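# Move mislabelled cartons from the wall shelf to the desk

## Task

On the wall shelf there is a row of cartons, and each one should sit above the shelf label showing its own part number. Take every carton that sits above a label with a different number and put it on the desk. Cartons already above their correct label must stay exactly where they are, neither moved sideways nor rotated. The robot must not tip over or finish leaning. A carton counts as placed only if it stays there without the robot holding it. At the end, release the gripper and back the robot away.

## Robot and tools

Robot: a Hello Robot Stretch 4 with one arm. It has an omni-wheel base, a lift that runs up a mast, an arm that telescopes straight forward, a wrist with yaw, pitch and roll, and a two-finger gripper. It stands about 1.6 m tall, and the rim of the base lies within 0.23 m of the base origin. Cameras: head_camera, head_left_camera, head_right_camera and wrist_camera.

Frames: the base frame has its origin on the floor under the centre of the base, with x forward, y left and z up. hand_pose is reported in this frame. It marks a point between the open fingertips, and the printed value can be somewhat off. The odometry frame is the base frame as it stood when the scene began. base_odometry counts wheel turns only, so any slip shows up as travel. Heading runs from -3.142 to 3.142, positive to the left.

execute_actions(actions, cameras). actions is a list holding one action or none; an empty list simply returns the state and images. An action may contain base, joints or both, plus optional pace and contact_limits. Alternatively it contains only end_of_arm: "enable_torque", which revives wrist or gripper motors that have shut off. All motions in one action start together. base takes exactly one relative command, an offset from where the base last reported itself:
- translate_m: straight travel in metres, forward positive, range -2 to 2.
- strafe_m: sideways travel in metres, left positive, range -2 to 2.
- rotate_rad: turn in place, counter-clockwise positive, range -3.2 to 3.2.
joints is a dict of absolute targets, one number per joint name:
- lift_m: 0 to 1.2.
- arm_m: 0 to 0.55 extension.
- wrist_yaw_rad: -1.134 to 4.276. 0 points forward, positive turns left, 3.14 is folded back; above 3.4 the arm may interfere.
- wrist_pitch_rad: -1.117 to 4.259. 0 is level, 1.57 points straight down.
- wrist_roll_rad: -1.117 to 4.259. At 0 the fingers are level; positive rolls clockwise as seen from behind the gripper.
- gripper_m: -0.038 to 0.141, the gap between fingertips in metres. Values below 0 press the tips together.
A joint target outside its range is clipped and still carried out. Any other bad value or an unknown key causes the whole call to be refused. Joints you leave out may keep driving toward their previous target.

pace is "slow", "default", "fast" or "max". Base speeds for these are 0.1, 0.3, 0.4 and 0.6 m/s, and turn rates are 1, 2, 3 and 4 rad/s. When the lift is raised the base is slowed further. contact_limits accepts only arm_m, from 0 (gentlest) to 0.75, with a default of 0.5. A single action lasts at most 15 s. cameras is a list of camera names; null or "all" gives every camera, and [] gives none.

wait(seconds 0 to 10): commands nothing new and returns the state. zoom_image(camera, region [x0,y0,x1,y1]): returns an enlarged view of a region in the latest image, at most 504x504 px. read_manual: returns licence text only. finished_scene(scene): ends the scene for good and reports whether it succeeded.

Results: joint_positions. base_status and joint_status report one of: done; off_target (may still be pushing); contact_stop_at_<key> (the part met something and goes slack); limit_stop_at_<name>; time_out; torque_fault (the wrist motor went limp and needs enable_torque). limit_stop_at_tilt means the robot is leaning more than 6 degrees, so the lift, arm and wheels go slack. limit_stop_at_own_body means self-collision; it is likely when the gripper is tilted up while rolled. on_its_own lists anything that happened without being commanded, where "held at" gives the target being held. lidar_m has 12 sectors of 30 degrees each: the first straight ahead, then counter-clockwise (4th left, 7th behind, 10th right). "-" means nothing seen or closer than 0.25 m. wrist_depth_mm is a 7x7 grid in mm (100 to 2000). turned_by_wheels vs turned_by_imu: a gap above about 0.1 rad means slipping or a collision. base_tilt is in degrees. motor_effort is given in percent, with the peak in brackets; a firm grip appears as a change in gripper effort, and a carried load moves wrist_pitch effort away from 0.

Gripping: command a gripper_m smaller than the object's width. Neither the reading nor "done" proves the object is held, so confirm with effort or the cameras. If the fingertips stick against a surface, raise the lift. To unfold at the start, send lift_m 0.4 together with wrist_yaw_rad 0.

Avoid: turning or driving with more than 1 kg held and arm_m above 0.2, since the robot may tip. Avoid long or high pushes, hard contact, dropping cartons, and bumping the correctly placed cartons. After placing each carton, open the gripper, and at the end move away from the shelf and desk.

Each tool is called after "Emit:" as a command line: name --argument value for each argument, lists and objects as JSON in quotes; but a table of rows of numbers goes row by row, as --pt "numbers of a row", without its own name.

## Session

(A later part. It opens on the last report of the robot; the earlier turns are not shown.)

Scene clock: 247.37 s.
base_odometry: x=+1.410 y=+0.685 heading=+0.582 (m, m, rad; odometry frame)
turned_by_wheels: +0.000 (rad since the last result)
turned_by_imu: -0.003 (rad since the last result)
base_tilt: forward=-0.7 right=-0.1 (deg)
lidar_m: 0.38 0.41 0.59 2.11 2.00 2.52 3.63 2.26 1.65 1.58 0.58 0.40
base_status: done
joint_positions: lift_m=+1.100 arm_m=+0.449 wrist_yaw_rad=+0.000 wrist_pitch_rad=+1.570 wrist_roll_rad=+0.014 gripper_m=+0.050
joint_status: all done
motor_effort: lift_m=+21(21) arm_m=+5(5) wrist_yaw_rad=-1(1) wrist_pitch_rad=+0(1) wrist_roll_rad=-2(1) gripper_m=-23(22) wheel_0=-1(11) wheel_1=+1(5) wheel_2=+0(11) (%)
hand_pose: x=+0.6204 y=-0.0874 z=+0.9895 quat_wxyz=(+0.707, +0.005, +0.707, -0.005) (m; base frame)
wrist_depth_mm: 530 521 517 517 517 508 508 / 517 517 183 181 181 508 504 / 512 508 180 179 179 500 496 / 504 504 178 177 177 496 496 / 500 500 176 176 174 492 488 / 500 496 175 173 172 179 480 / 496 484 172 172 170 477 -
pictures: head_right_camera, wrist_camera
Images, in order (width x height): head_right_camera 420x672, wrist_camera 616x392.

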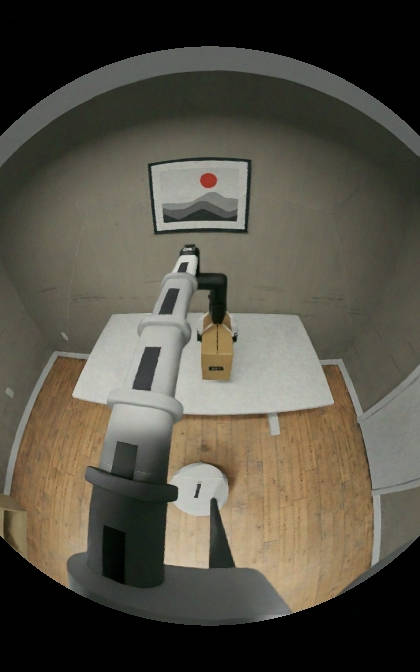

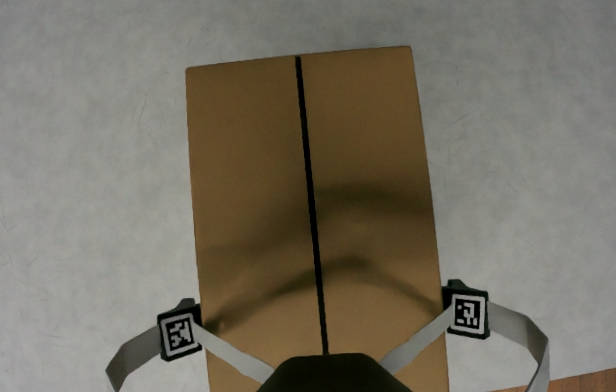

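Emit:
execute_actions --actions '[{"joints": {"lift_m": 0.968}}]' --cameras '["wrist_camera"]'

Emit:
execute_actions --actions '[{"joints": {"gripper_m": 0.135}, "pace": "slow"}]' --cameras '["wrist_camera", "head_right_camera"]'

Scene clock: 254.07 s.
base_odometry: x=+1.410 y=+0.685 heading=+0.582 (m, m, rad; odometry frame)
turned_by_wheels: +0.000 (rad since the last result)
turned_by_imu: -0.002 (rad since the last result)
base_tilt: forward=-0.7 right=-0.2 (deg)
lidar_m: 0.38 0.42 0.55 2.13 2.00 2.52 3.65 2.30 1.65 1.56 0.55 0.41
base_status: not commanded
joint_positions: lift_m=+0.968 arm_m=+0.449 wrist_yaw_rad=+0.000 wrist_pitch_rad=+1.570 wrist_roll_rad=+0.014 gripper_m=+0.050
joint_status: all done
motor_effort: lift_m=+16(20) arm_m=+5(5) wrist_yaw_rad=-1(0) wrist_pitch_rad=+0(1) wrist_roll_rad=+0(0) gripper_m=-23(22) wheel_0=-1(1) wheel_1=+1(1) wheel_2=-1(1) (%)
hand_pose: x=+0.6203 y=-0.0874 z=+0.8580 quat_wxyz=(+0.707, +0.005, +0.707, -0.005) (m; base frame)
wrist_depth_mm: 387 384 382 379 375 377 373 / 384 379 182 181 181 373 370 / 377 375 180 179 179 368 364 / 373 373 178 177 177 364 362 / 368 368 176 175 175 359 357 / 364 364 175 173 173 179 353 / 362 359 172 172 170 351 -
pictures: wrist_camera
Images, in order (width x height): wrist_camera 616x392.

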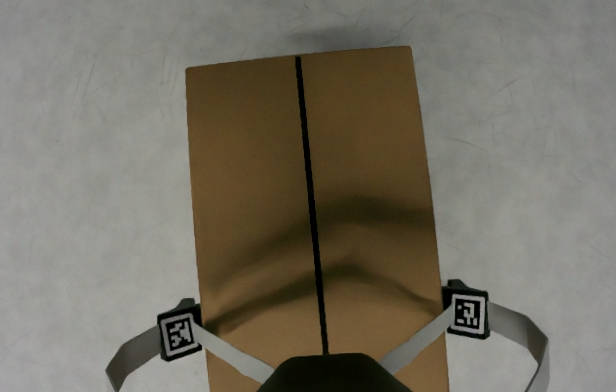

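Scene clock: 257.90 s.
base_odometry: x=+1.410 y=+0.685 heading=+0.582 (m, m, rad; odometry frame)
turned_by_wheels: +0.000 (rad since the last result)
turned_by_imu: -0.002 (rad since the last result)
base_tilt: forward=-0.7 right=+0.0 (deg)
lidar_m: 0.38 0.42 0.57 2.12 1.98 2.51 3.65 2.26 1.63 1.58 0.57 0.42
base_status: not commanded
joint_positions: lift_m=+0.968 arm_m=+0.449 wrist_yaw_rad=+0.000 wrist_pitch_rad=+1.570 wrist_roll_rad=+0.014 gripper_m=+0.135
joint_status: all done
motor_effort: lift_m=+16(16) arm_m=+5(5) wrist_yaw_rad=+0(3) wrist_pitch_rad=+0(8) wrist_roll_rad=+0(1) gripper_m=-1(24) wheel_0=-1(1) wheel_1=+1(1) wheel_2=-1(1) (%)
hand_pose: x=+0.6203 y=-0.0874 z=+0.8580 quat_wxyz=(+0.707, +0.005, +0.707, -0.005) (m; base frame)
wrist_depth_mm: 387 387 387 384 379 379 377 / 387 382 195 193 193 375 373 / 377 377 192 190 190 368 368 / 377 373 190 189 187 368 366 / 370 368 187 186 186 362 362 / 366 366 186 184 183 355 355 / 364 362 183 150 181 353 353
pictures: head_right_camera, wrist_camera
Images, in order (width x height): head_right_camera 420x672, wrist_camera 616x392.

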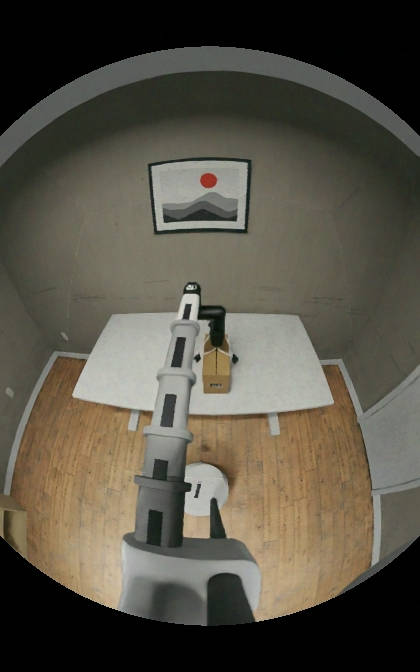

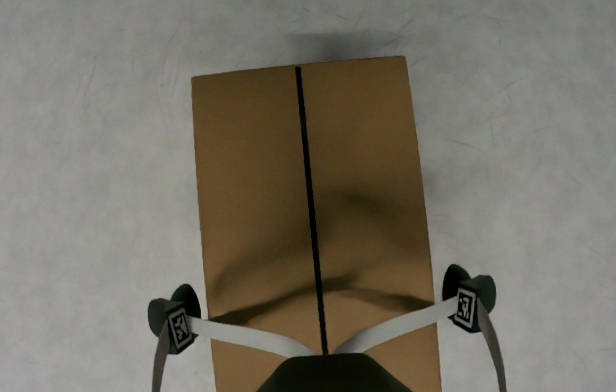

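Emit:
execute_actions --actions '[{"joints": {"lift_m": 1.04}, "pace": "fast"}]' --cameras '["wrist_camera"]'

Emit:
execute_actions --actions '[{"base": {"translate_m": -0.35}, "joints": {"arm_m": 0.1}, "pace": "fast"}]' --cameras '["head_right_camera"]'

Emit:
execute_actions --actions '[{"base": {"rotate_rad": -3.02}, "joints": {"lift_m": 0.45}, "pace": "max"}]' --cameras '["head_camera", "head_right_camera"]'

Scene clock: 264.90 s.
base_odometry: x=+1.410 y=+0.685 heading=+0.582 (m, m, rad; odometry frame)
turned_by_wheels: +0.000 (rad since the last result)
turned_by_imu: -0.002 (rad since the last result)
base_tilt: forward=-0.5 right=+0.0 (deg)
lidar_m: 0.38 0.41 0.59 2.11 1.97 2.52 3.61 2.27 1.64 1.57 0.57 0.42
base_status: not commanded
joint_positions: lift_m=+1.040 arm_m=+0.449 wrist_yaw_rad=+0.000 wrist_pitch_rad=+1.570 wrist_roll_rad=+0.014 gripper_m=+0.135
joint_status: all done
motor_effort: lift_m=+22(22) arm_m=+5(5) wrist_yaw_rad=+1(1) wrist_pitch_rad=+1(2) wrist_roll_rad=-1(1) gripper_m=-1(2) wheel_0=-1(1) wheel_1=+0(1) wheel_2=-1(1) (%)
hand_pose: x=+0.6204 y=-0.0874 z=+0.9295 quat_wxyz=(+0.707, +0.005, +0.707, -0.005) (m; base frame)
wrist_depth_mm: 462 459 459 452 452 449 449 / 455 455 452 449 445 445 442 / 452 449 445 260 439 439 439 / 445 445 442 258 436 436 433 / 442 439 436 255 256 430 430 / 439 433 253 252 252 212 424 / 433 430 427 148 249 421 421
pictures: wrist_camera
Images, in order (width x height): wrist_camera 616x392.

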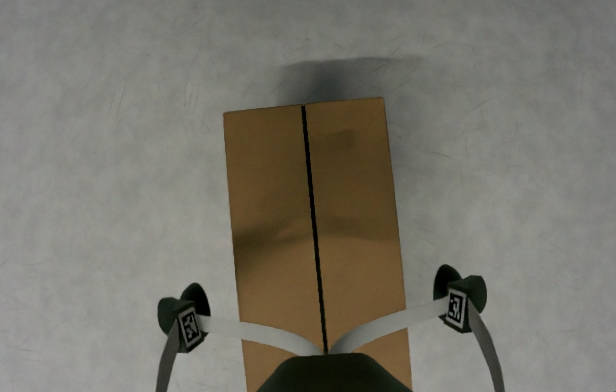

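Scene clock: 267.47 s.
base_odometry: x=+1.118 y=+0.492 heading=+0.582 (m, m, rad; odometry frame)
turned_by_wheels: +0.000 (rad since the last result)
turned_by_imu: -0.001 (rad since the last result)
base_tilt: forward=-0.7 right=-0.1 (deg)
lidar_m: 0.73 0.81 1.06 2.10 1.83 2.46 3.24 2.26 1.66 1.58 1.66 0.82
base_status: done
joint_positions: lift_m=+1.040 arm_m=+0.101 wrist_yaw_rad=+0.000 wrist_pitch_rad=+1.570 wrist_roll_rad=+0.014 gripper_m=+0.135
joint_status: all done
motor_effort: lift_m=+22(22) arm_m=-5(5) wrist_yaw_rad=+1(1) wrist_pitch_rad=+0(0) wrist_roll_rad=-1(1) gripper_m=-2(2) wheel_0=+1(7) wheel_1=+0(5) wheel_2=-1(8) (%)
hand_pose: x=+0.2718 y=-0.0874 z=+0.9295 quat_wxyz=(+0.707, +0.005, +0.707, -0.005) (m; base frame)
wrist_depth_mm: 1255 1229 1229 1205 1182 1182 1182 / 1205 1205 1205 1182 1182 1182 1182 / 1205 1205 1182 1182 1182 1182 1160 / 1182 1182 1160 1160 1160 1160 1160 / 1182 1160 1182 1160 1160 1138 1138 / 1160 1160 931 931 1138 212 1118 / 1160 1160 917 148 1118 1118 1138
pictures: head_right_camera
Images, in order (width x height): head_right_camera 420x672.

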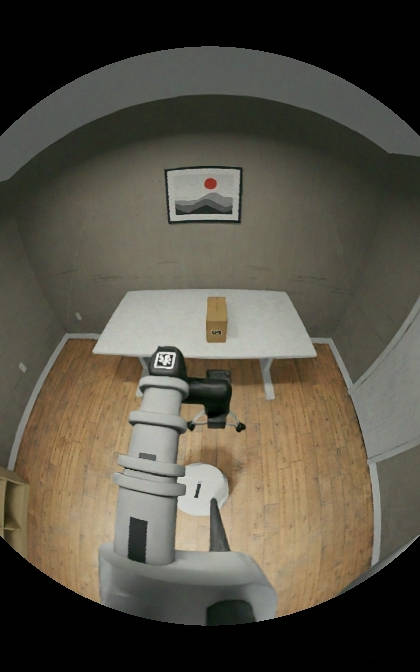

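Scene clock: 270.80 s.
base_odometry: x=+1.118 y=+0.492 heading=-2.438 (m, m, rad; odometry frame)
turned_by_wheels: -3.020 (rad since the last result)
turned_by_imu: -2.999 (rad since the last result)
base_tilt: forward=-0.6 right=+0.0 (deg)
lidar_m: 2.93 2.06 1.63 1.57 0.99 0.75 0.74 0.80 2.15 1.81 1.88 3.00
base_status: done
joint_positions: lift_m=+0.450 arm_m=+0.101 wrist_yaw_rad=+0.000 wrist_pitch_rad=+1.570 wrist_roll_rad=+0.014 gripper_m=+0.135
joint_status: all done
motor_effort: lift_m=+17(19) arm_m=-5(5) wrist_yaw_rad=+0(2) wrist_pitch_rad=+1(1) wrist_roll_rad=-1(1) gripper_m=-1(0) wheel_0=+0(5) wheel_1=+1(5) wheel_2=+0(7) (%)
hand_pose: x=+0.2720 y=-0.0874 z=+0.3399 quat_wxyz=(+0.707, +0.005, +0.707, -0.005) (m; base frame)
wrist_depth_mm: 603 603 597 591 585 585 585 / 591 597 591 585 580 580 574 / 585 580 585 574 574 569 569 / 580 580 574 574 569 564 569 / 574 569 569 569 559 559 559 / 569 569 439 559 559 212 554 / 564 559 359 148 554 549 549
pictures: head_camera, head_right_camera
Images, in order (width x height): head_camera 420x560, head_right_camera 420x672.

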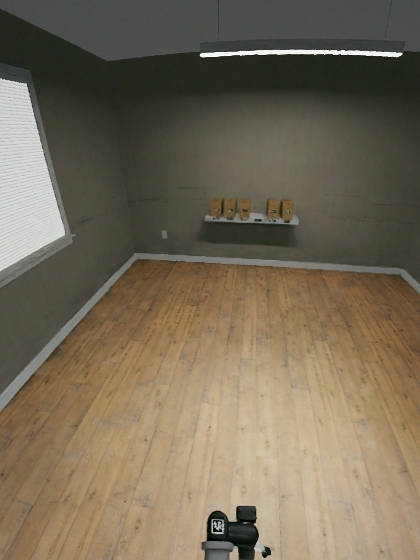

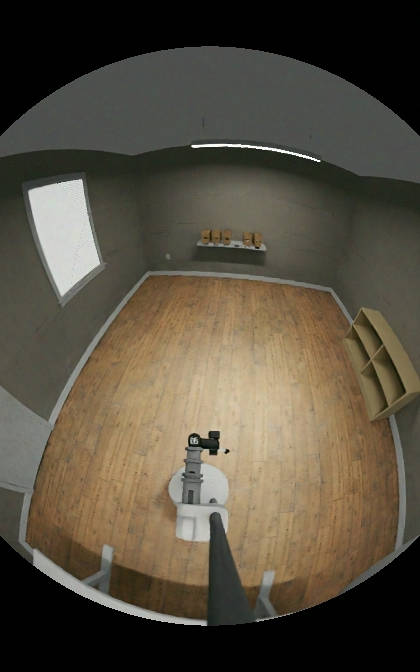

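Emit:
execute_actions --actions '[{"base": {"rotate_rad": -0.285}, "pace": "fast"}]' --cameras '[]'

Emit:
execute_actions --actions '[{"base": {"translate_m": 2.0}, "joints": {"lift_m": 1.1, "arm_m": 0.15}, "pace": "max"}]' --cameras '[]'

Emit:
execute_actions --actions '[{"base": {"rotate_rad": 0.165}, "joints": {"arm_m": 0.34, "gripper_m": 0.125}, "pace": "fast"}]' --cameras '["head_right_camera", "wrist_camera"]'

Scene clock: 279.47 s.
base_odometry: x=+1.118 y=+0.492 heading=-2.723 (m, m, rad; odometry frame)
turned_by_wheels: -0.285 (rad since the last result)
turned_by_imu: -0.284 (rad since the last result)
base_tilt: forward=-0.7 right=-0.2 (deg)
lidar_m: 2.95 2.89 1.80 1.57 1.61 0.85 0.74 0.73 0.92 2.11 1.82 2.16
base_status: done
joint_positions: lift_m=+0.450 arm_m=+0.101 wrist_yaw_rad=+0.000 wrist_pitch_rad=+1.570 wrist_roll_rad=+0.014 gripper_m=+0.135
joint_status: not commanded
motor_effort: lift_m=+17(17) arm_m=-5(5) wrist_yaw_rad=+1(2) wrist_pitch_rad=+1(1) wrist_roll_rad=-1(1) gripper_m=-1(0) wheel_0=+1(4) wheel_1=+0(6) wheel_2=-1(7) (%)
hand_pose: x=+0.2719 y=-0.0874 z=+0.3399 quat_wxyz=(+0.707, +0.005, +0.707, -0.005) (m; base frame)
wrist_depth_mm: 609 597 597 591 591 585 580 / 597 591 585 580 580 580 574 / 585 580 585 580 580 574 569 / 585 580 574 574 574 569 569 / 580 574 569 564 564 564 559 / 569 569 439 564 554 212 554 / 564 559 357 148 554 549 544
pictures: none
No camera images: the call's "cameras" was empty. Leave "cameras" out to get every camera's image.

Scene clock: 284.87 s.
base_odometry: x=-0.710 y=-0.320 heading=-2.723 (m, m, rad; odometry frame)
turned_by_wheels: +0.000 (rad since the last result)
turned_by_imu: -0.005 (rad since the last result)
base_tilt: forward=-0.8 right=+0.0 (deg)
lidar_m: 0.95 1.00 1.19 1.96 1.99 2.46 3.51 3.10 1.52 1.39 1.75 1.39
base_status: done
joint_positions: lift_m=+1.100 arm_m=+0.149 wrist_yaw_rad=+0.000 wrist_pitch_rad=+1.570 wrist_roll_rad=+0.014 gripper_m=+0.135
joint_status: all done
motor_effort: lift_m=+21(25) arm_m=+4(7) wrist_yaw_rad=+1(0) wrist_pitch_rad=+0(0) wrist_roll_rad=-1(2) gripper_m=-1(2) wheel_0=+1(3) wheel_1=-2(6) wheel_2=+1(14) (%)
hand_pose: x=+0.3203 y=-0.0874 z=+0.9896 quat_wxyz=(+0.707, +0.005, +0.707, -0.005) (m; base frame)
wrist_depth_mm: 1229 1281 1281 1281 1281 1255 1255 / 1281 1255 1281 1281 1229 1255 1229 / 1281 1255 1255 1255 1229 1255 1229 / 1255 1229 1229 1255 1205 1229 1205 / 1255 1255 1229 1229 1205 1182 1229 / 1229 1229 976 991 1205 212 1205 / 1229 1205 991 148 1182 1182 1182
pictures: none
No camera images: the call's "cameras" was empty. Leave "cameras" out to get every camera's image.

Scene clock: 286.27 s.
base_odometry: x=-0.710 y=-0.320 heading=-2.558 (m, m, rad; odometry frame)
turned_by_wheels: +0.165 (rad since the last result)
turned_by_imu: +0.163 (rad since the last result)
base_tilt: forward=-0.7 right=+0.0 (deg)
lidar_m: 0.95 1.01 1.73 1.97 2.07 2.73 3.56 2.51 1.41 1.36 1.79 1.29
base_status: done
joint_positions: lift_m=+1.100 arm_m=+0.339 wrist_yaw_rad=+0.000 wrist_pitch_rad=+1.570 wrist_roll_rad=+0.014 gripper_m=+0.125
joint_status: all done
motor_effort: lift_m=+21(20) arm_m=+5(5) wrist_yaw_rad=+0(0) wrist_pitch_rad=+0(1) wrist_roll_rad=-1(1) gripper_m=-1(2) wheel_0=-1(6) wheel_1=-2(5) wheel_2=+1(3) (%)
hand_pose: x=+0.5103 y=-0.0874 z=+0.9896 quat_wxyz=(+0.707, +0.005, +0.707, -0.005) (m; base frame)
wrist_depth_mm: 1098 1118 1205 1255 1281 1255 1255 / 1281 1255 1281 1255 1255 1281 1281 / 1255 1281 1255 1229 1229 1255 1229 / 1255 1255 1255 1229 1229 1229 1229 / 1229 1229 1229 1229 1205 1205 1205 / 1205 1205 225 1205 1182 1182 1182 / 1205 1229 1182 152 1182 1182 1160
pictures: head_right_camera, wrist_camera
Images, in order (width x height): head_right_camera 420x672, wrist_camera 616x392.

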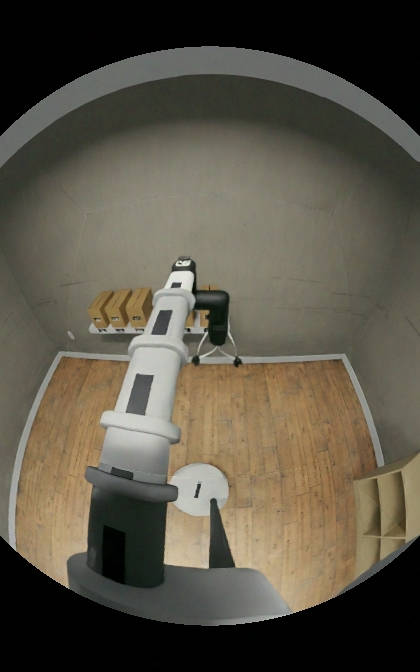

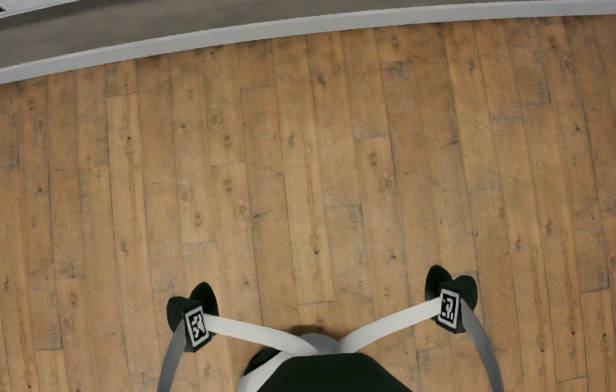

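Emit:
execute_actions --actions '[{"base": {"translate_m": 0.58}, "joints": {"lift_m": 1.06}, "pace": "fast"}]' --cameras '["head_right_camera", "wrist_camera"]'

Scene clock: 293.07 s.
base_odometry: x=-1.194 y=-0.640 heading=-2.559 (m, m, rad; odometry frame)
turned_by_wheels: +0.000 (rad since the last result)
turned_by_imu: -0.004 (rad since the last result)
base_tilt: forward=-0.8 right=+0.0 (deg)
lidar_m: 0.36 0.39 0.57 2.00 2.07 2.80 - 2.00 1.56 1.72 0.92 0.39
base_status: done
joint_positions: lift_m=+1.060 arm_m=+0.339 wrist_yaw_rad=+0.000 wrist_pitch_rad=+1.570 wrist_roll_rad=+0.014 gripper_m=+0.125
joint_status: all done
motor_effort: lift_m=+16(16) arm_m=+5(5) wrist_yaw_rad=+0(0) wrist_pitch_rad=+0(0) wrist_roll_rad=-1(1) gripper_m=-1(2) wheel_0=+1(4) wheel_1=-1(5) wheel_2=-1(9) (%)
hand_pose: x=+0.5103 y=-0.0874 z=+0.9500 quat_wxyz=(+0.707, +0.005, +0.707, -0.005) (m; base frame)
wrist_depth_mm: 153 158 170 181 189 196 - / 196 213 232 251 270 286 298 / 273 286 271 271 452 559 627 / 271 285 267 267 1098 1205 1205 / 268 290 265 264 1182 1160 1182 / 265 277 224 262 436 1138 1160 / 262 262 258 152 1138 1138 1138
pictures: head_right_camera, wrist_camera
Images, in order (width x height): head_right_camera 420x672, wrist_camera 616x392.

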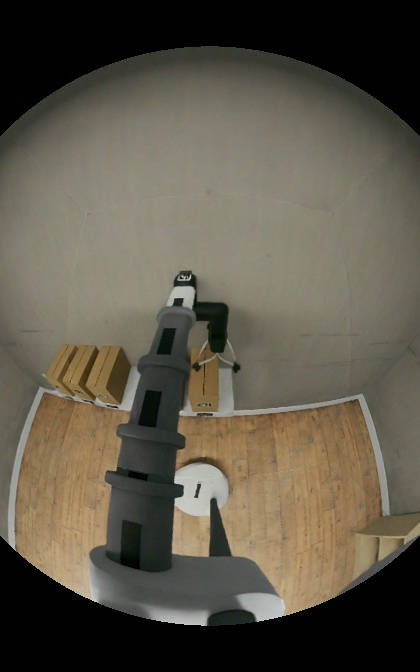

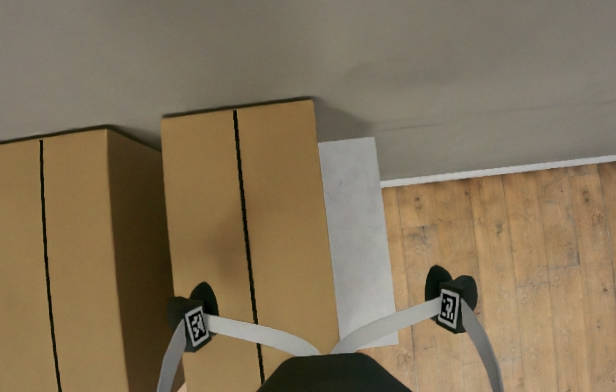

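Emit:
execute_actions --actions '[{"base": {"strafe_m": 0.048}, "joints": {"lift_m": 1.04, "arm_m": 0.345}}]' --cameras '["wrist_camera"]'

Scene clock: 298.23 s.
base_odometry: x=-1.167 y=-0.680 heading=-2.559 (m, m, rad; odometry frame)
turned_by_wheels: +0.000 (rad since the last result)
turned_by_imu: -0.002 (rad since the last result)
base_tilt: forward=-0.7 right=+0.0 (deg)
lidar_m: 0.37 0.40 0.55 1.94 2.02 2.75 - 2.11 1.58 1.73 0.95 0.40
base_status: done
joint_positions: lift_m=+1.040 arm_m=+0.344 wrist_yaw_rad=+0.000 wrist_pitch_rad=+1.570 wrist_roll_rad=+0.014 gripper_m=+0.125
joint_status: all done
motor_effort: lift_m=+16(14) arm_m=+5(5) wrist_yaw_rad=-1(0) wrist_pitch_rad=+1(0) wrist_roll_rad=-1(1) gripper_m=+0(2) wheel_0=+1(1) wheel_1=-1(7) wheel_2=-1(1) (%)
hand_pose: x=+0.5153 y=-0.0874 z=+0.9300 quat_wxyz=(+0.707, +0.005, +0.707, -0.005) (m; base frame)
wrist_depth_mm: 143 148 160 169 178 185 - / 183 200 218 236 251 267 279 / 252 252 251 249 355 521 585 / 250 249 291 246 421 1160 1160 / 247 246 283 244 243 1138 1138 / 244 243 223 241 239 1118 1138 / 242 241 265 153 237 1098 1118
pictures: wrist_camera
Images, in order (width x height): wrist_camera 616x392.

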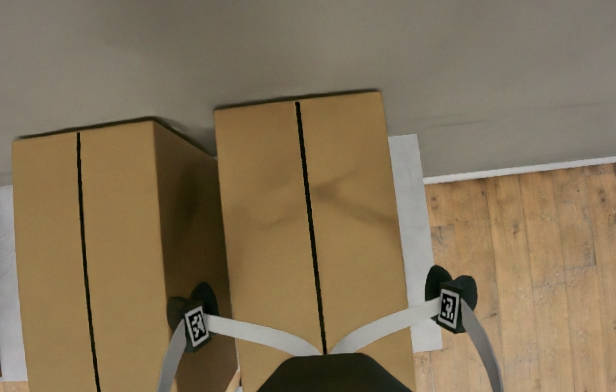

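Emit:
execute_actions --actions '[{"joints": {"lift_m": 0.992}, "pace": "slow"}]' --cameras '["wrist_camera"]'

Scene clock: 304.80 s.
base_odometry: x=-1.167 y=-0.680 heading=-2.559 (m, m, rad; odometry frame)
turned_by_wheels: +0.000 (rad since the last result)
turned_by_imu: -0.002 (rad since the last result)
base_tilt: forward=-0.7 right=+0.1 (deg)
lidar_m: 0.37 0.39 0.55 1.95 2.00 2.78 - 2.10 1.59 1.76 0.96 0.41
base_status: not commanded
joint_positions: lift_m=+0.992 arm_m=+0.344 wrist_yaw_rad=+0.000 wrist_pitch_rad=+1.570 wrist_roll_rad=+0.014 gripper_m=+0.125
joint_status: all done
motor_effort: lift_m=+15(12) arm_m=+5(5) wrist_yaw_rad=+1(2) wrist_pitch_rad=+0(0) wrist_roll_rad=-1(0) gripper_m=-3(1) wheel_0=+1(1) wheel_1=-1(1) wheel_2=-1(1) (%)
hand_pose: x=+0.5153 y=-0.0874 z=+0.8820 quat_wxyz=(+0.707, +0.005, +0.707, -0.005) (m; base frame)
wrist_depth_mm: 143 148 160 169 178 184 - / 183 200 203 202 210 267 279 / 204 217 202 200 200 525 585 / 201 211 200 198 197 1118 1098 / 198 204 197 196 195 1098 1078 / 197 197 195 193 193 1078 1078 / 195 194 193 151 191 1060 1078
pictures: wrist_camera
Images, in order (width x height): wrist_camera 616x392.

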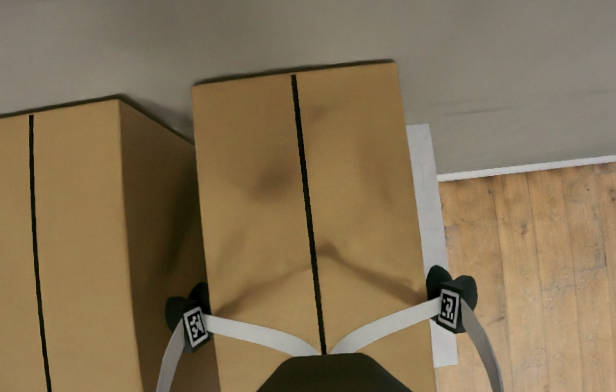

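Emit:
execute_actions --actions '[{"joints": {"gripper_m": 0.05}}]' --cameras '["wrist_camera"]'

Emit:
execute_actions --actions '[{"joints": {"lift_m": 1.17}, "pace": "fast"}]' --cameras '["wrist_camera", "head_right_camera"]'

Scene clock: 313.00 s.
base_odometry: x=-1.167 y=-0.680 heading=-2.559 (m, m, rad; odometry frame)
turned_by_wheels: +0.000 (rad since the last result)
turned_by_imu: -0.002 (rad since the last result)
base_tilt: forward=-0.7 right=+0.0 (deg)
lidar_m: 0.37 0.41 0.56 1.95 2.01 2.72 - 2.11 1.61 1.76 0.95 0.41
base_status: not commanded
joint_positions: lift_m=+0.992 arm_m=+0.344 wrist_yaw_rad=+0.000 wrist_pitch_rad=+1.570 wrist_roll_rad=+0.014 gripper_m=+0.050
joint_status: all done
motor_effort: lift_m=+16(16) arm_m=+5(5) wrist_yaw_rad=-1(1) wrist_pitch_rad=+1(0) wrist_roll_rad=-1(1) gripper_m=-22(28) wheel_0=+1(1) wheel_1=-1(1) wheel_2=-1(1) (%)
hand_pose: x=+0.5153 y=-0.0874 z=+0.8820 quat_wxyz=(+0.707, +0.005, +0.707, -0.005) (m; base frame)
wrist_depth_mm: 143 148 160 170 178 184 - / 183 200 182 181 181 270 281 / 204 217 180 179 178 525 591 / 201 211 178 177 176 1118 1098 / 199 204 176 175 174 1098 1098 / 196 196 175 173 172 178 1060 / 194 193 172 172 170 1078 1060
pictures: wrist_camera
Images, in order (width x height): wrist_camera 616x392.

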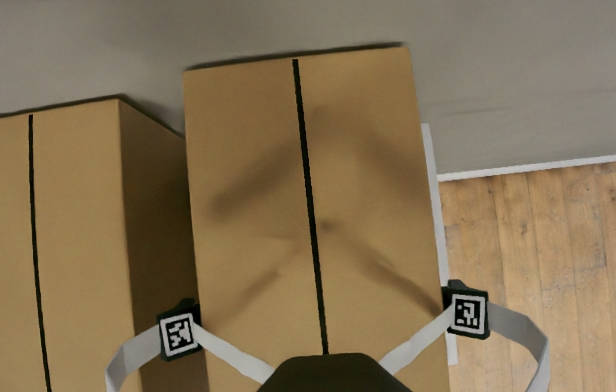

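Scene clock: 314.47 s.
base_odometry: x=-1.167 y=-0.680 heading=-2.559 (m, m, rad; odometry frame)
turned_by_wheels: +0.000 (rad since the last result)
turned_by_imu: -0.001 (rad since the last result)
base_tilt: forward=-0.8 right=+0.0 (deg)
lidar_m: 0.36 0.40 0.53 1.96 2.04 2.76 - 2.12 1.60 1.76 0.97 0.39
base_status: not commanded
joint_positions: lift_m=+1.170 arm_m=+0.344 wrist_yaw_rad=+0.000 wrist_pitch_rad=+1.570 wrist_roll_rad=+0.014 gripper_m=+0.050
joint_status: all done
motor_effort: lift_m=+22(21) arm_m=+5(5) wrist_yaw_rad=-1(1) wrist_pitch_rad=+0(0) wrist_roll_rad=-2(2) gripper_m=-23(25) wheel_0=+1(1) wheel_1=-1(1) wheel_2=-1(1) (%)
hand_pose: x=+0.5153 y=-0.0874 z=+1.0595 quat_wxyz=(+0.707, +0.005, +0.707, -0.005) (m; base frame)
wrist_depth_mm: 144 148 160 170 178 185 - / 183 200 182 181 181 268 279 / 282 315 180 179 179 521 585 / 525 382 178 177 176 1281 1281 / 559 377 176 175 174 1281 1281 / 544 373 174 173 172 179 1255 / 1281 366 172 171 169 1255 1229
pictures: head_right_camera, wrist_camera
Images, in order (width x height): head_right_camera 420x672, wrist_camera 616x392.

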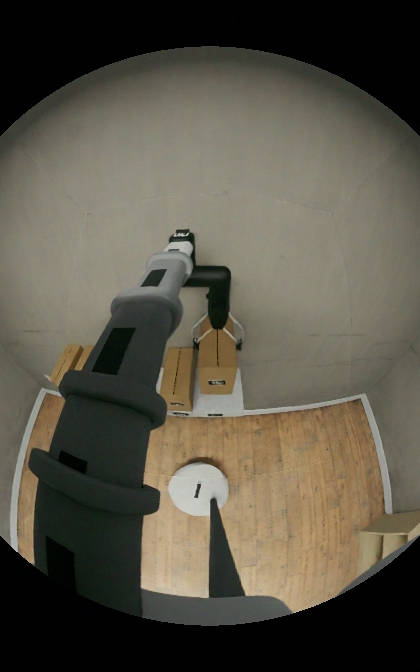

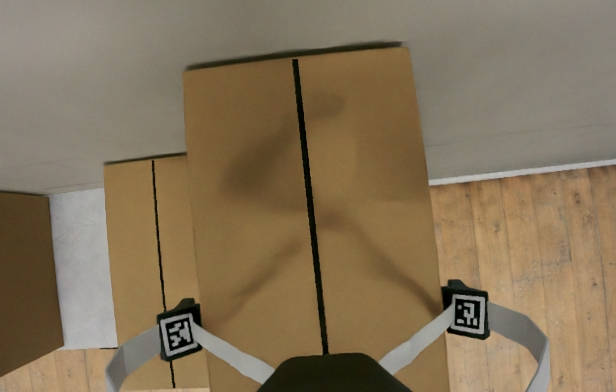

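Emit:
execute_actions --actions '[{"base": {"translate_m": -0.5}, "joints": {"arm_m": 0.15}, "pace": "max"}]' --cameras '["head_left_camera"]'

Emit:
execute_actions --actions '[{"base": {"rotate_rad": 3.15}, "joints": {"lift_m": 0.55}, "pace": "max"}]' --cameras '["head_camera"]'

Emit:
execute_actions --actions '[{"base": {"translate_m": 2.0}, "joints": {"lift_m": 1.06}, "pace": "max"}]' --cameras '["head_right_camera", "wrist_camera"]'

Scene clock: 326.27 s.
base_odometry: x=-0.750 y=-0.405 heading=-2.559 (m, m, rad; odometry frame)
turned_by_wheels: +0.000 (rad since the last result)
turned_by_imu: -0.002 (rad since the last result)
base_tilt: forward=-0.7 right=+0.0 (deg)
lidar_m: 0.25 0.89 1.61 1.90 1.99 2.75 3.70 2.01 1.49 1.43 1.65 0.25
base_status: done
joint_positions: lift_m=+1.170 arm_m=+0.151 wrist_yaw_rad=+0.000 wrist_pitch_rad=+1.570 wrist_roll_rad=+0.014 gripper_m=+0.050
joint_status: all done
motor_effort: lift_m=+22(22) arm_m=-5(6) wrist_yaw_rad=+1(1) wrist_pitch_rad=+0(1) wrist_roll_rad=-1(2) gripper_m=-21(23) wheel_0=-1(3) wheel_1=-1(5) wheel_2=-1(8) (%)
hand_pose: x=+0.3218 y=-0.0874 z=+1.0595 quat_wxyz=(+0.707, +0.005, +0.707, -0.005) (m; base frame)
wrist_depth_mm: 1281 1281 1366 1336 1336 1336 1336 / 1366 1336 182 181 181 1308 1308 / 1308 1336 180 179 178 1281 1308 / 1308 1336 178 177 176 1281 1281 / 1308 1308 176 175 174 1281 1281 / 1281 1281 174 173 172 179 1255 / 1281 1308 172 172 170 1255 1229
pictures: head_left_camera
Images, in order (width x height): head_left_camera 420x672.

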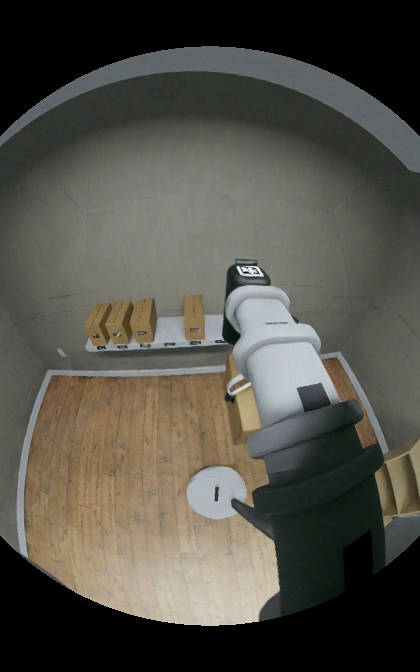

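Scene clock: 330.43 s.
base_odometry: x=-0.750 y=-0.404 heading=+0.591 (m, m, rad; odometry frame)
turned_by_wheels: +3.150 (rad since the last result)
turned_by_imu: +3.125 (rad since the last result)
base_tilt: forward=-0.7 right=-0.1 (deg)
lidar_m: 2.79 2.01 1.45 1.41 1.65 1.20 0.90 0.93 1.66 1.92 1.97 0.27
base_status: done
joint_positions: lift_m=+0.550 arm_m=+0.151 wrist_yaw_rad=+0.000 wrist_pitch_rad=+1.570 wrist_roll_rad=+0.014 gripper_m=+0.050
joint_status: all done
motor_effort: lift_m=+18(18) arm_m=-5(5) wrist_yaw_rad=-1(1) wrist_pitch_rad=+0(1) wrist_roll_rad=-1(1) gripper_m=-24(24) wheel_0=-2(1) wheel_1=-3(5) wheel_2=+0(6) (%)
hand_pose: x=+0.3219 y=-0.0874 z=+0.4398 quat_wxyz=(+0.707, +0.005, +0.707, -0.005) (m; base frame)
wrist_depth_mm: 707 707 699 699 691 691 691 / 691 691 182 181 181 683 683 / 699 691 180 179 178 676 668 / 683 683 178 177 176 668 668 / 683 676 176 175 174 661 654 / 668 668 175 173 172 179 647 / 668 661 172 171 169 640 640
pictures: head_camera
Images, in order (width x height): head_camera 420x560.

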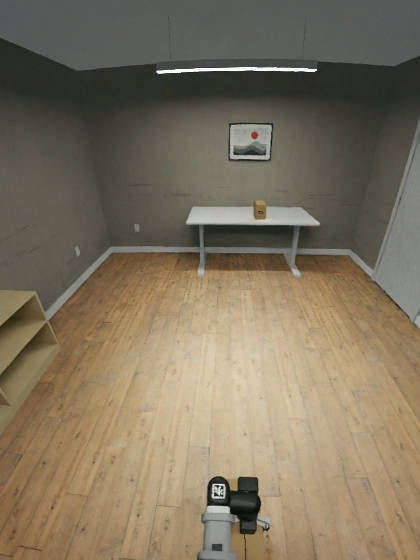

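Scene clock: 336.07 s.
base_odometry: x=+0.911 y=+0.710 heading=+0.591 (m, m, rad; odometry frame)
turned_by_wheels: +0.000 (rad since the last result)
turned_by_imu: -0.006 (rad since the last result)
base_tilt: forward=-0.7 right=-0.1 (deg)
lidar_m: 0.25 0.84 1.87 1.77 1.49 2.03 3.18 2.74 2.01 1.88 1.13 0.25
base_status: done
joint_positions: lift_m=+1.060 arm_m=+0.151 wrist_yaw_rad=+0.000 wrist_pitch_rad=+1.570 wrist_roll_rad=+0.014 gripper_m=+0.050
joint_status: all done
motor_effort: lift_m=+21(27) arm_m=-4(5) wrist_yaw_rad=-1(0) wrist_pitch_rad=+0(1) wrist_roll_rad=-1(1) gripper_m=-23(24) wheel_0=-2(9) wheel_1=-1(5) wheel_2=+0(13) (%)
hand_pose: x=+0.3219 y=-0.0874 z=+0.9495 quat_wxyz=(+0.707, +0.005, +0.707, -0.005) (m; base frame)
wrist_depth_mm: 1255 1229 1229 1205 1229 1229 1205 / 1255 1205 182 181 181 1205 1182 / 1229 1205 180 179 179 1182 1205 / 1229 1205 178 177 176 1182 1182 / 1182 1182 176 175 174 1182 1182 / 1182 1182 174 173 172 179 1138 / 1182 1160 172 171 170 1138 1118
pictures: head_right_camera, wrist_camera
Images, in order (width x height): head_right_camera 420x672, wrist_camera 616x392.

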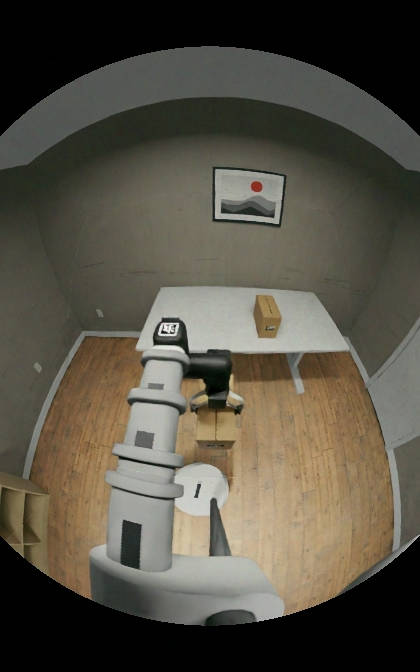

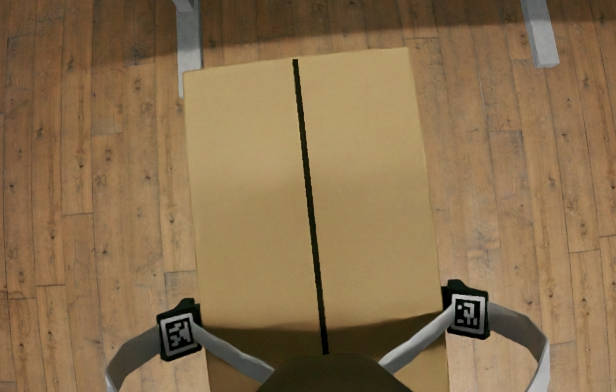

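Emit:
execute_actions --actions '[{"base": {"translate_m": 0.36}, "joints": {"arm_m": 0.49}, "pace": "fast"}]' --cameras '["head_right_camera", "wrist_camera"]'

Emit:
execute_actions --actions '[{"joints": {"lift_m": 0.977}}]' --cameras '["wrist_camera"]'

Scene clock: 345.57 s.
base_odometry: x=+1.210 y=+0.910 heading=+0.591 (m, m, rad; odometry frame)
turned_by_wheels: +0.000 (rad since the last result)
turned_by_imu: -0.003 (rad since the last result)
base_tilt: forward=-0.7 right=-0.1 (deg)
lidar_m: 0.42 0.44 1.71 1.78 1.66 2.03 3.58 2.75 2.04 1.88 0.62 0.46
base_status: done
joint_positions: lift_m=+1.060 arm_m=+0.489 wrist_yaw_rad=+0.000 wrist_pitch_rad=+1.570 wrist_roll_rad=+0.014 gripper_m=+0.050
joint_status: all done
motor_effort: lift_m=+21(22) arm_m=+5(5) wrist_yaw_rad=-1(1) wrist_pitch_rad=+1(1) wrist_roll_rad=-1(1) gripper_m=-25(24) wheel_0=+0(5) wheel_1=+1(6) wheel_2=+0(9) (%)
hand_pose: x=+0.6604 y=-0.0874 z=+0.9495 quat_wxyz=(+0.707, +0.005, +0.707, -0.005) (m; base frame)
wrist_depth_mm: 480 480 480 473 473 469 469 / 480 480 182 181 181 466 462 / 469 473 180 179 178 462 394 / 466 462 178 177 176 452 389 / 462 462 176 175 175 452 407 / 455 455 174 173 172 179 413 / 452 449 172 171 170 439 -
pictures: head_right_camera, wrist_camera
Images, in order (width x height): head_right_camera 420x672, wrist_camera 616x392.

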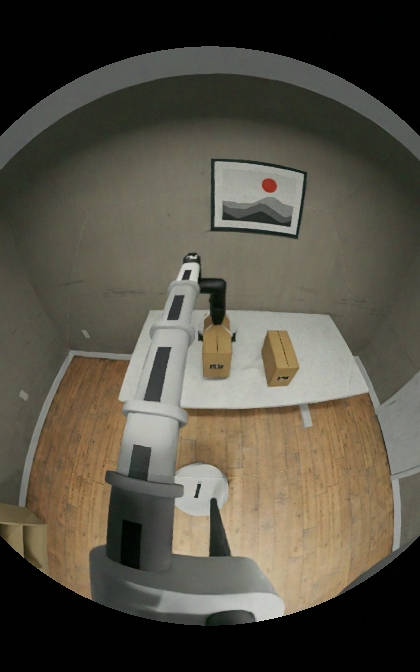

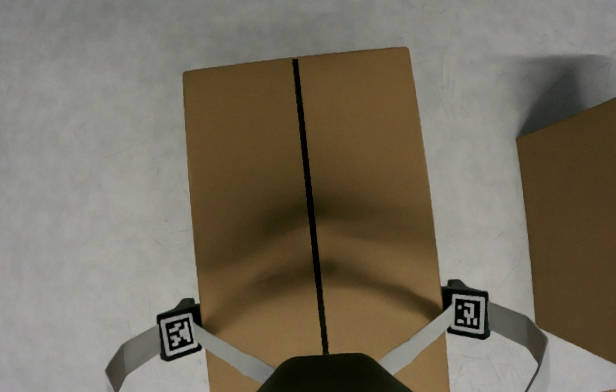

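Scene clock: 346.90 s.
base_odometry: x=+1.210 y=+0.910 heading=+0.591 (m, m, rad; odometry frame)
turned_by_wheels: +0.000 (rad since the last result)
turned_by_imu: -0.001 (rad since the last result)
base_tilt: forward=-0.6 right=+0.0 (deg)
lidar_m: 0.42 0.44 1.74 1.78 1.67 2.03 3.62 2.78 2.01 1.90 0.64 0.45
base_status: not commanded
joint_positions: lift_m=+0.977 arm_m=+0.489 wrist_yaw_rad=+0.000 wrist_pitch_rad=+1.570 wrist_roll_rad=+0.014 gripper_m=+0.050
joint_status: all done
motor_effort: lift_m=+16(21) arm_m=+5(5) wrist_yaw_rad=+0(1) wrist_pitch_rad=+0(1) wrist_roll_rad=-1(0) gripper_m=-24(25) wheel_0=+0(0) wheel_1=+1(1) wheel_2=-1(1) (%)
hand_pose: x=+0.6603 y=-0.0874 z=+0.8670 quat_wxyz=(+0.707, +0.005, +0.707, -0.005) (m; base frame)
wrist_depth_mm: 397 397 392 387 387 384 382 / 392 389 182 181 181 382 379 / 387 387 180 179 178 375 373 / 384 379 178 177 176 373 370 / 382 377 176 175 174 370 366 / 375 370 174 173 172 179 364 / 368 368 172 172 169 359 -
pictures: wrist_camera
Images, in order (width x height): wrist_camera 616x392.

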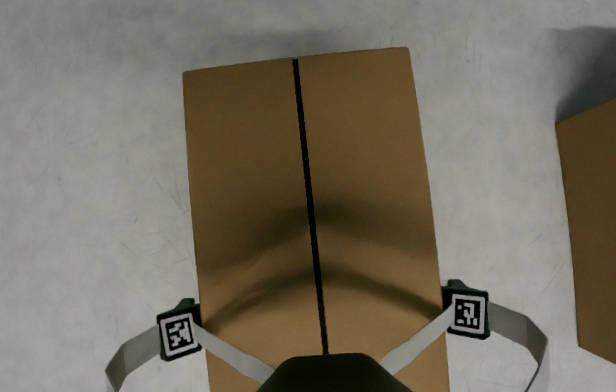

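Emit:
execute_actions --actions '[{"joints": {"gripper_m": 0.135}}]' --cameras '["wrist_camera"]'

Emit:
execute_actions --actions '[{"joints": {"lift_m": 1.05}, "pace": "fast"}]' --cameras '["wrist_camera"]'

Emit:
execute_actions --actions '[{"base": {"translate_m": -0.3}, "joints": {"arm_m": 0.0}, "pace": "fast"}]' --cameras '["head_right_camera", "head_left_camera"]'

Scene clock: 353.70 s.
base_odometry: x=+1.210 y=+0.910 heading=+0.591 (m, m, rad; odometry frame)
turned_by_wheels: +0.000 (rad since the last result)
turned_by_imu: -0.002 (rad since the last result)
base_tilt: forward=-0.7 right=+0.0 (deg)
lidar_m: 0.42 0.46 1.72 1.77 1.69 2.05 3.61 2.78 2.02 1.89 0.65 0.44
base_status: not commanded
joint_positions: lift_m=+0.977 arm_m=+0.489 wrist_yaw_rad=+0.000 wrist_pitch_rad=+1.570 wrist_roll_rad=+0.014 gripper_m=+0.135
joint_status: all done
motor_effort: lift_m=+16(16) arm_m=+5(5) wrist_yaw_rad=-1(1) wrist_pitch_rad=+0(2) wrist_roll_rad=-1(2) gripper_m=-1(24) wheel_0=+0(0) wheel_1=+1(1) wheel_2=+0(1) (%)
hand_pose: x=+0.6602 y=-0.0874 z=+0.8670 quat_wxyz=(+0.707, +0.005, +0.707, -0.005) (m; base frame)
wrist_depth_mm: 397 394 392 389 387 384 384 / 392 392 389 200 200 382 382 / 387 384 198 197 198 377 375 / 382 379 196 195 195 375 373 / 379 377 194 193 193 370 368 / 373 373 191 191 190 212 364 / 370 368 190 148 189 359 359
pictures: wrist_camera
Images, in order (width x height): wrist_camera 616x392.

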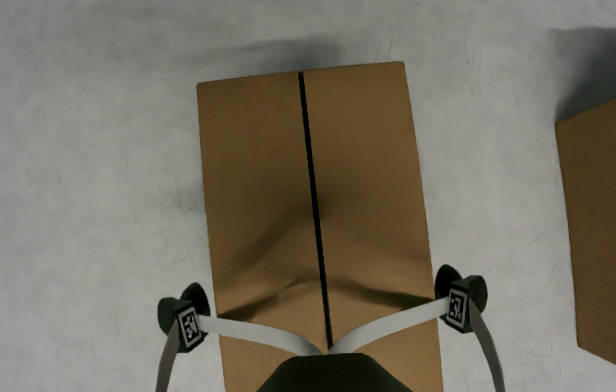

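Scene clock: 354.73 s.
base_odometry: x=+1.210 y=+0.910 heading=+0.591 (m, m, rad; odometry frame)
turned_by_wheels: +0.000 (rad since the last result)
turned_by_imu: +0.000 (rad since the last result)
base_tilt: forward=-0.8 right=+0.0 (deg)
lidar_m: 0.41 0.44 1.73 1.77 1.68 2.05 3.59 2.77 2.02 1.90 0.61 0.45
base_status: not commanded
joint_positions: lift_m=+1.050 arm_m=+0.489 wrist_yaw_rad=+0.000 wrist_pitch_rad=+1.570 wrist_roll_rad=+0.014 gripper_m=+0.135
joint_status: all done
motor_effort: lift_m=+22(23) arm_m=+5(5) wrist_yaw_rad=-1(2) wrist_pitch_rad=+0(0) wrist_roll_rad=+0(1) gripper_m=-1(1) wheel_0=+1(0) wheel_1=+1(1) wheel_2=-1(1) (%)
hand_pose: x=+0.6603 y=-0.0874 z=+0.9395 quat_wxyz=(+0.707, +0.005, +0.707, -0.005) (m; base frame)
wrist_depth_mm: 473 469 469 466 462 462 455 / 466 466 462 462 459 455 455 / 462 459 455 271 449 449 394 / 455 455 452 268 445 445 392 / 455 449 445 266 266 439 407 / 442 445 263 263 263 212 415 / 445 439 439 148 259 433 427
pictures: wrist_camera
Images, in order (width x height): wrist_camera 616x392.

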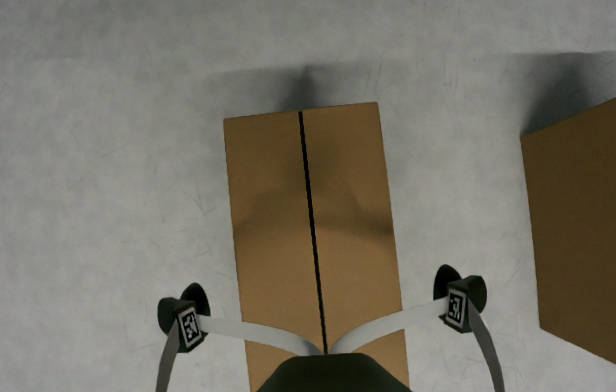

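Scene clock: 357.07 s.
base_odometry: x=+0.961 y=+0.743 heading=+0.590 (m, m, rad; odometry frame)
turned_by_wheels: +0.000 (rad since the last result)
turned_by_imu: -0.001 (rad since the last result)
base_tilt: forward=-0.8 right=+0.0 (deg)
lidar_m: 0.70 0.74 1.86 1.78 1.51 2.02 3.26 2.74 2.03 1.89 1.04 0.76
base_status: done
joint_positions: lift_m=+1.050 arm_m=+0.001 wrist_yaw_rad=+0.000 wrist_pitch_rad=+1.570 wrist_roll_rad=+0.014 gripper_m=+0.135
joint_status: all done
motor_effort: lift_m=+22(22) arm_m=-5(5) wrist_yaw_rad=+0(0) wrist_pitch_rad=-1(1) wrist_roll_rad=-1(1) gripper_m=+0(1) wheel_0=+0(8) wheel_1=-1(5) wheel_2=-1(9) (%)
hand_pose: x=+0.1718 y=-0.0874 z=+0.9395 quat_wxyz=(+0.707, +0.005, +0.707, -0.005) (m; base frame)
wrist_depth_mm: 1229 1229 1229 1229 1205 1205 1205 / 1229 1229 1205 1205 1205 1205 1182 / 1229 1205 1205 1182 1205 1182 1182 / 1182 1205 1182 1182 1182 1160 1160 / 1182 1160 1182 960 1160 1160 1160 / 1182 1160 946 946 1138 212 1138 / 1182 1160 1138 148 1138 1118 1118
pictures: head_left_camera, head_right_camera
Images, in order (width x height): head_left_camera 420x672, head_right_camera 420x672.

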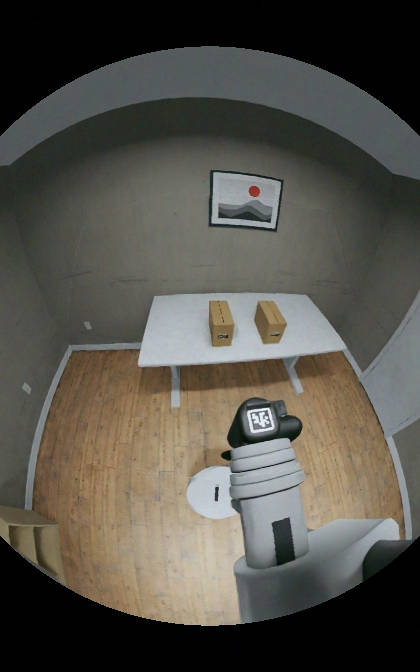

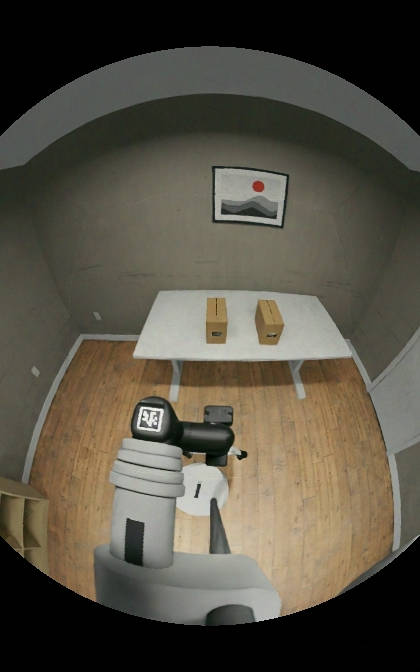

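Emit:
finished_scene --scene 1

The scene is finished: the task was done.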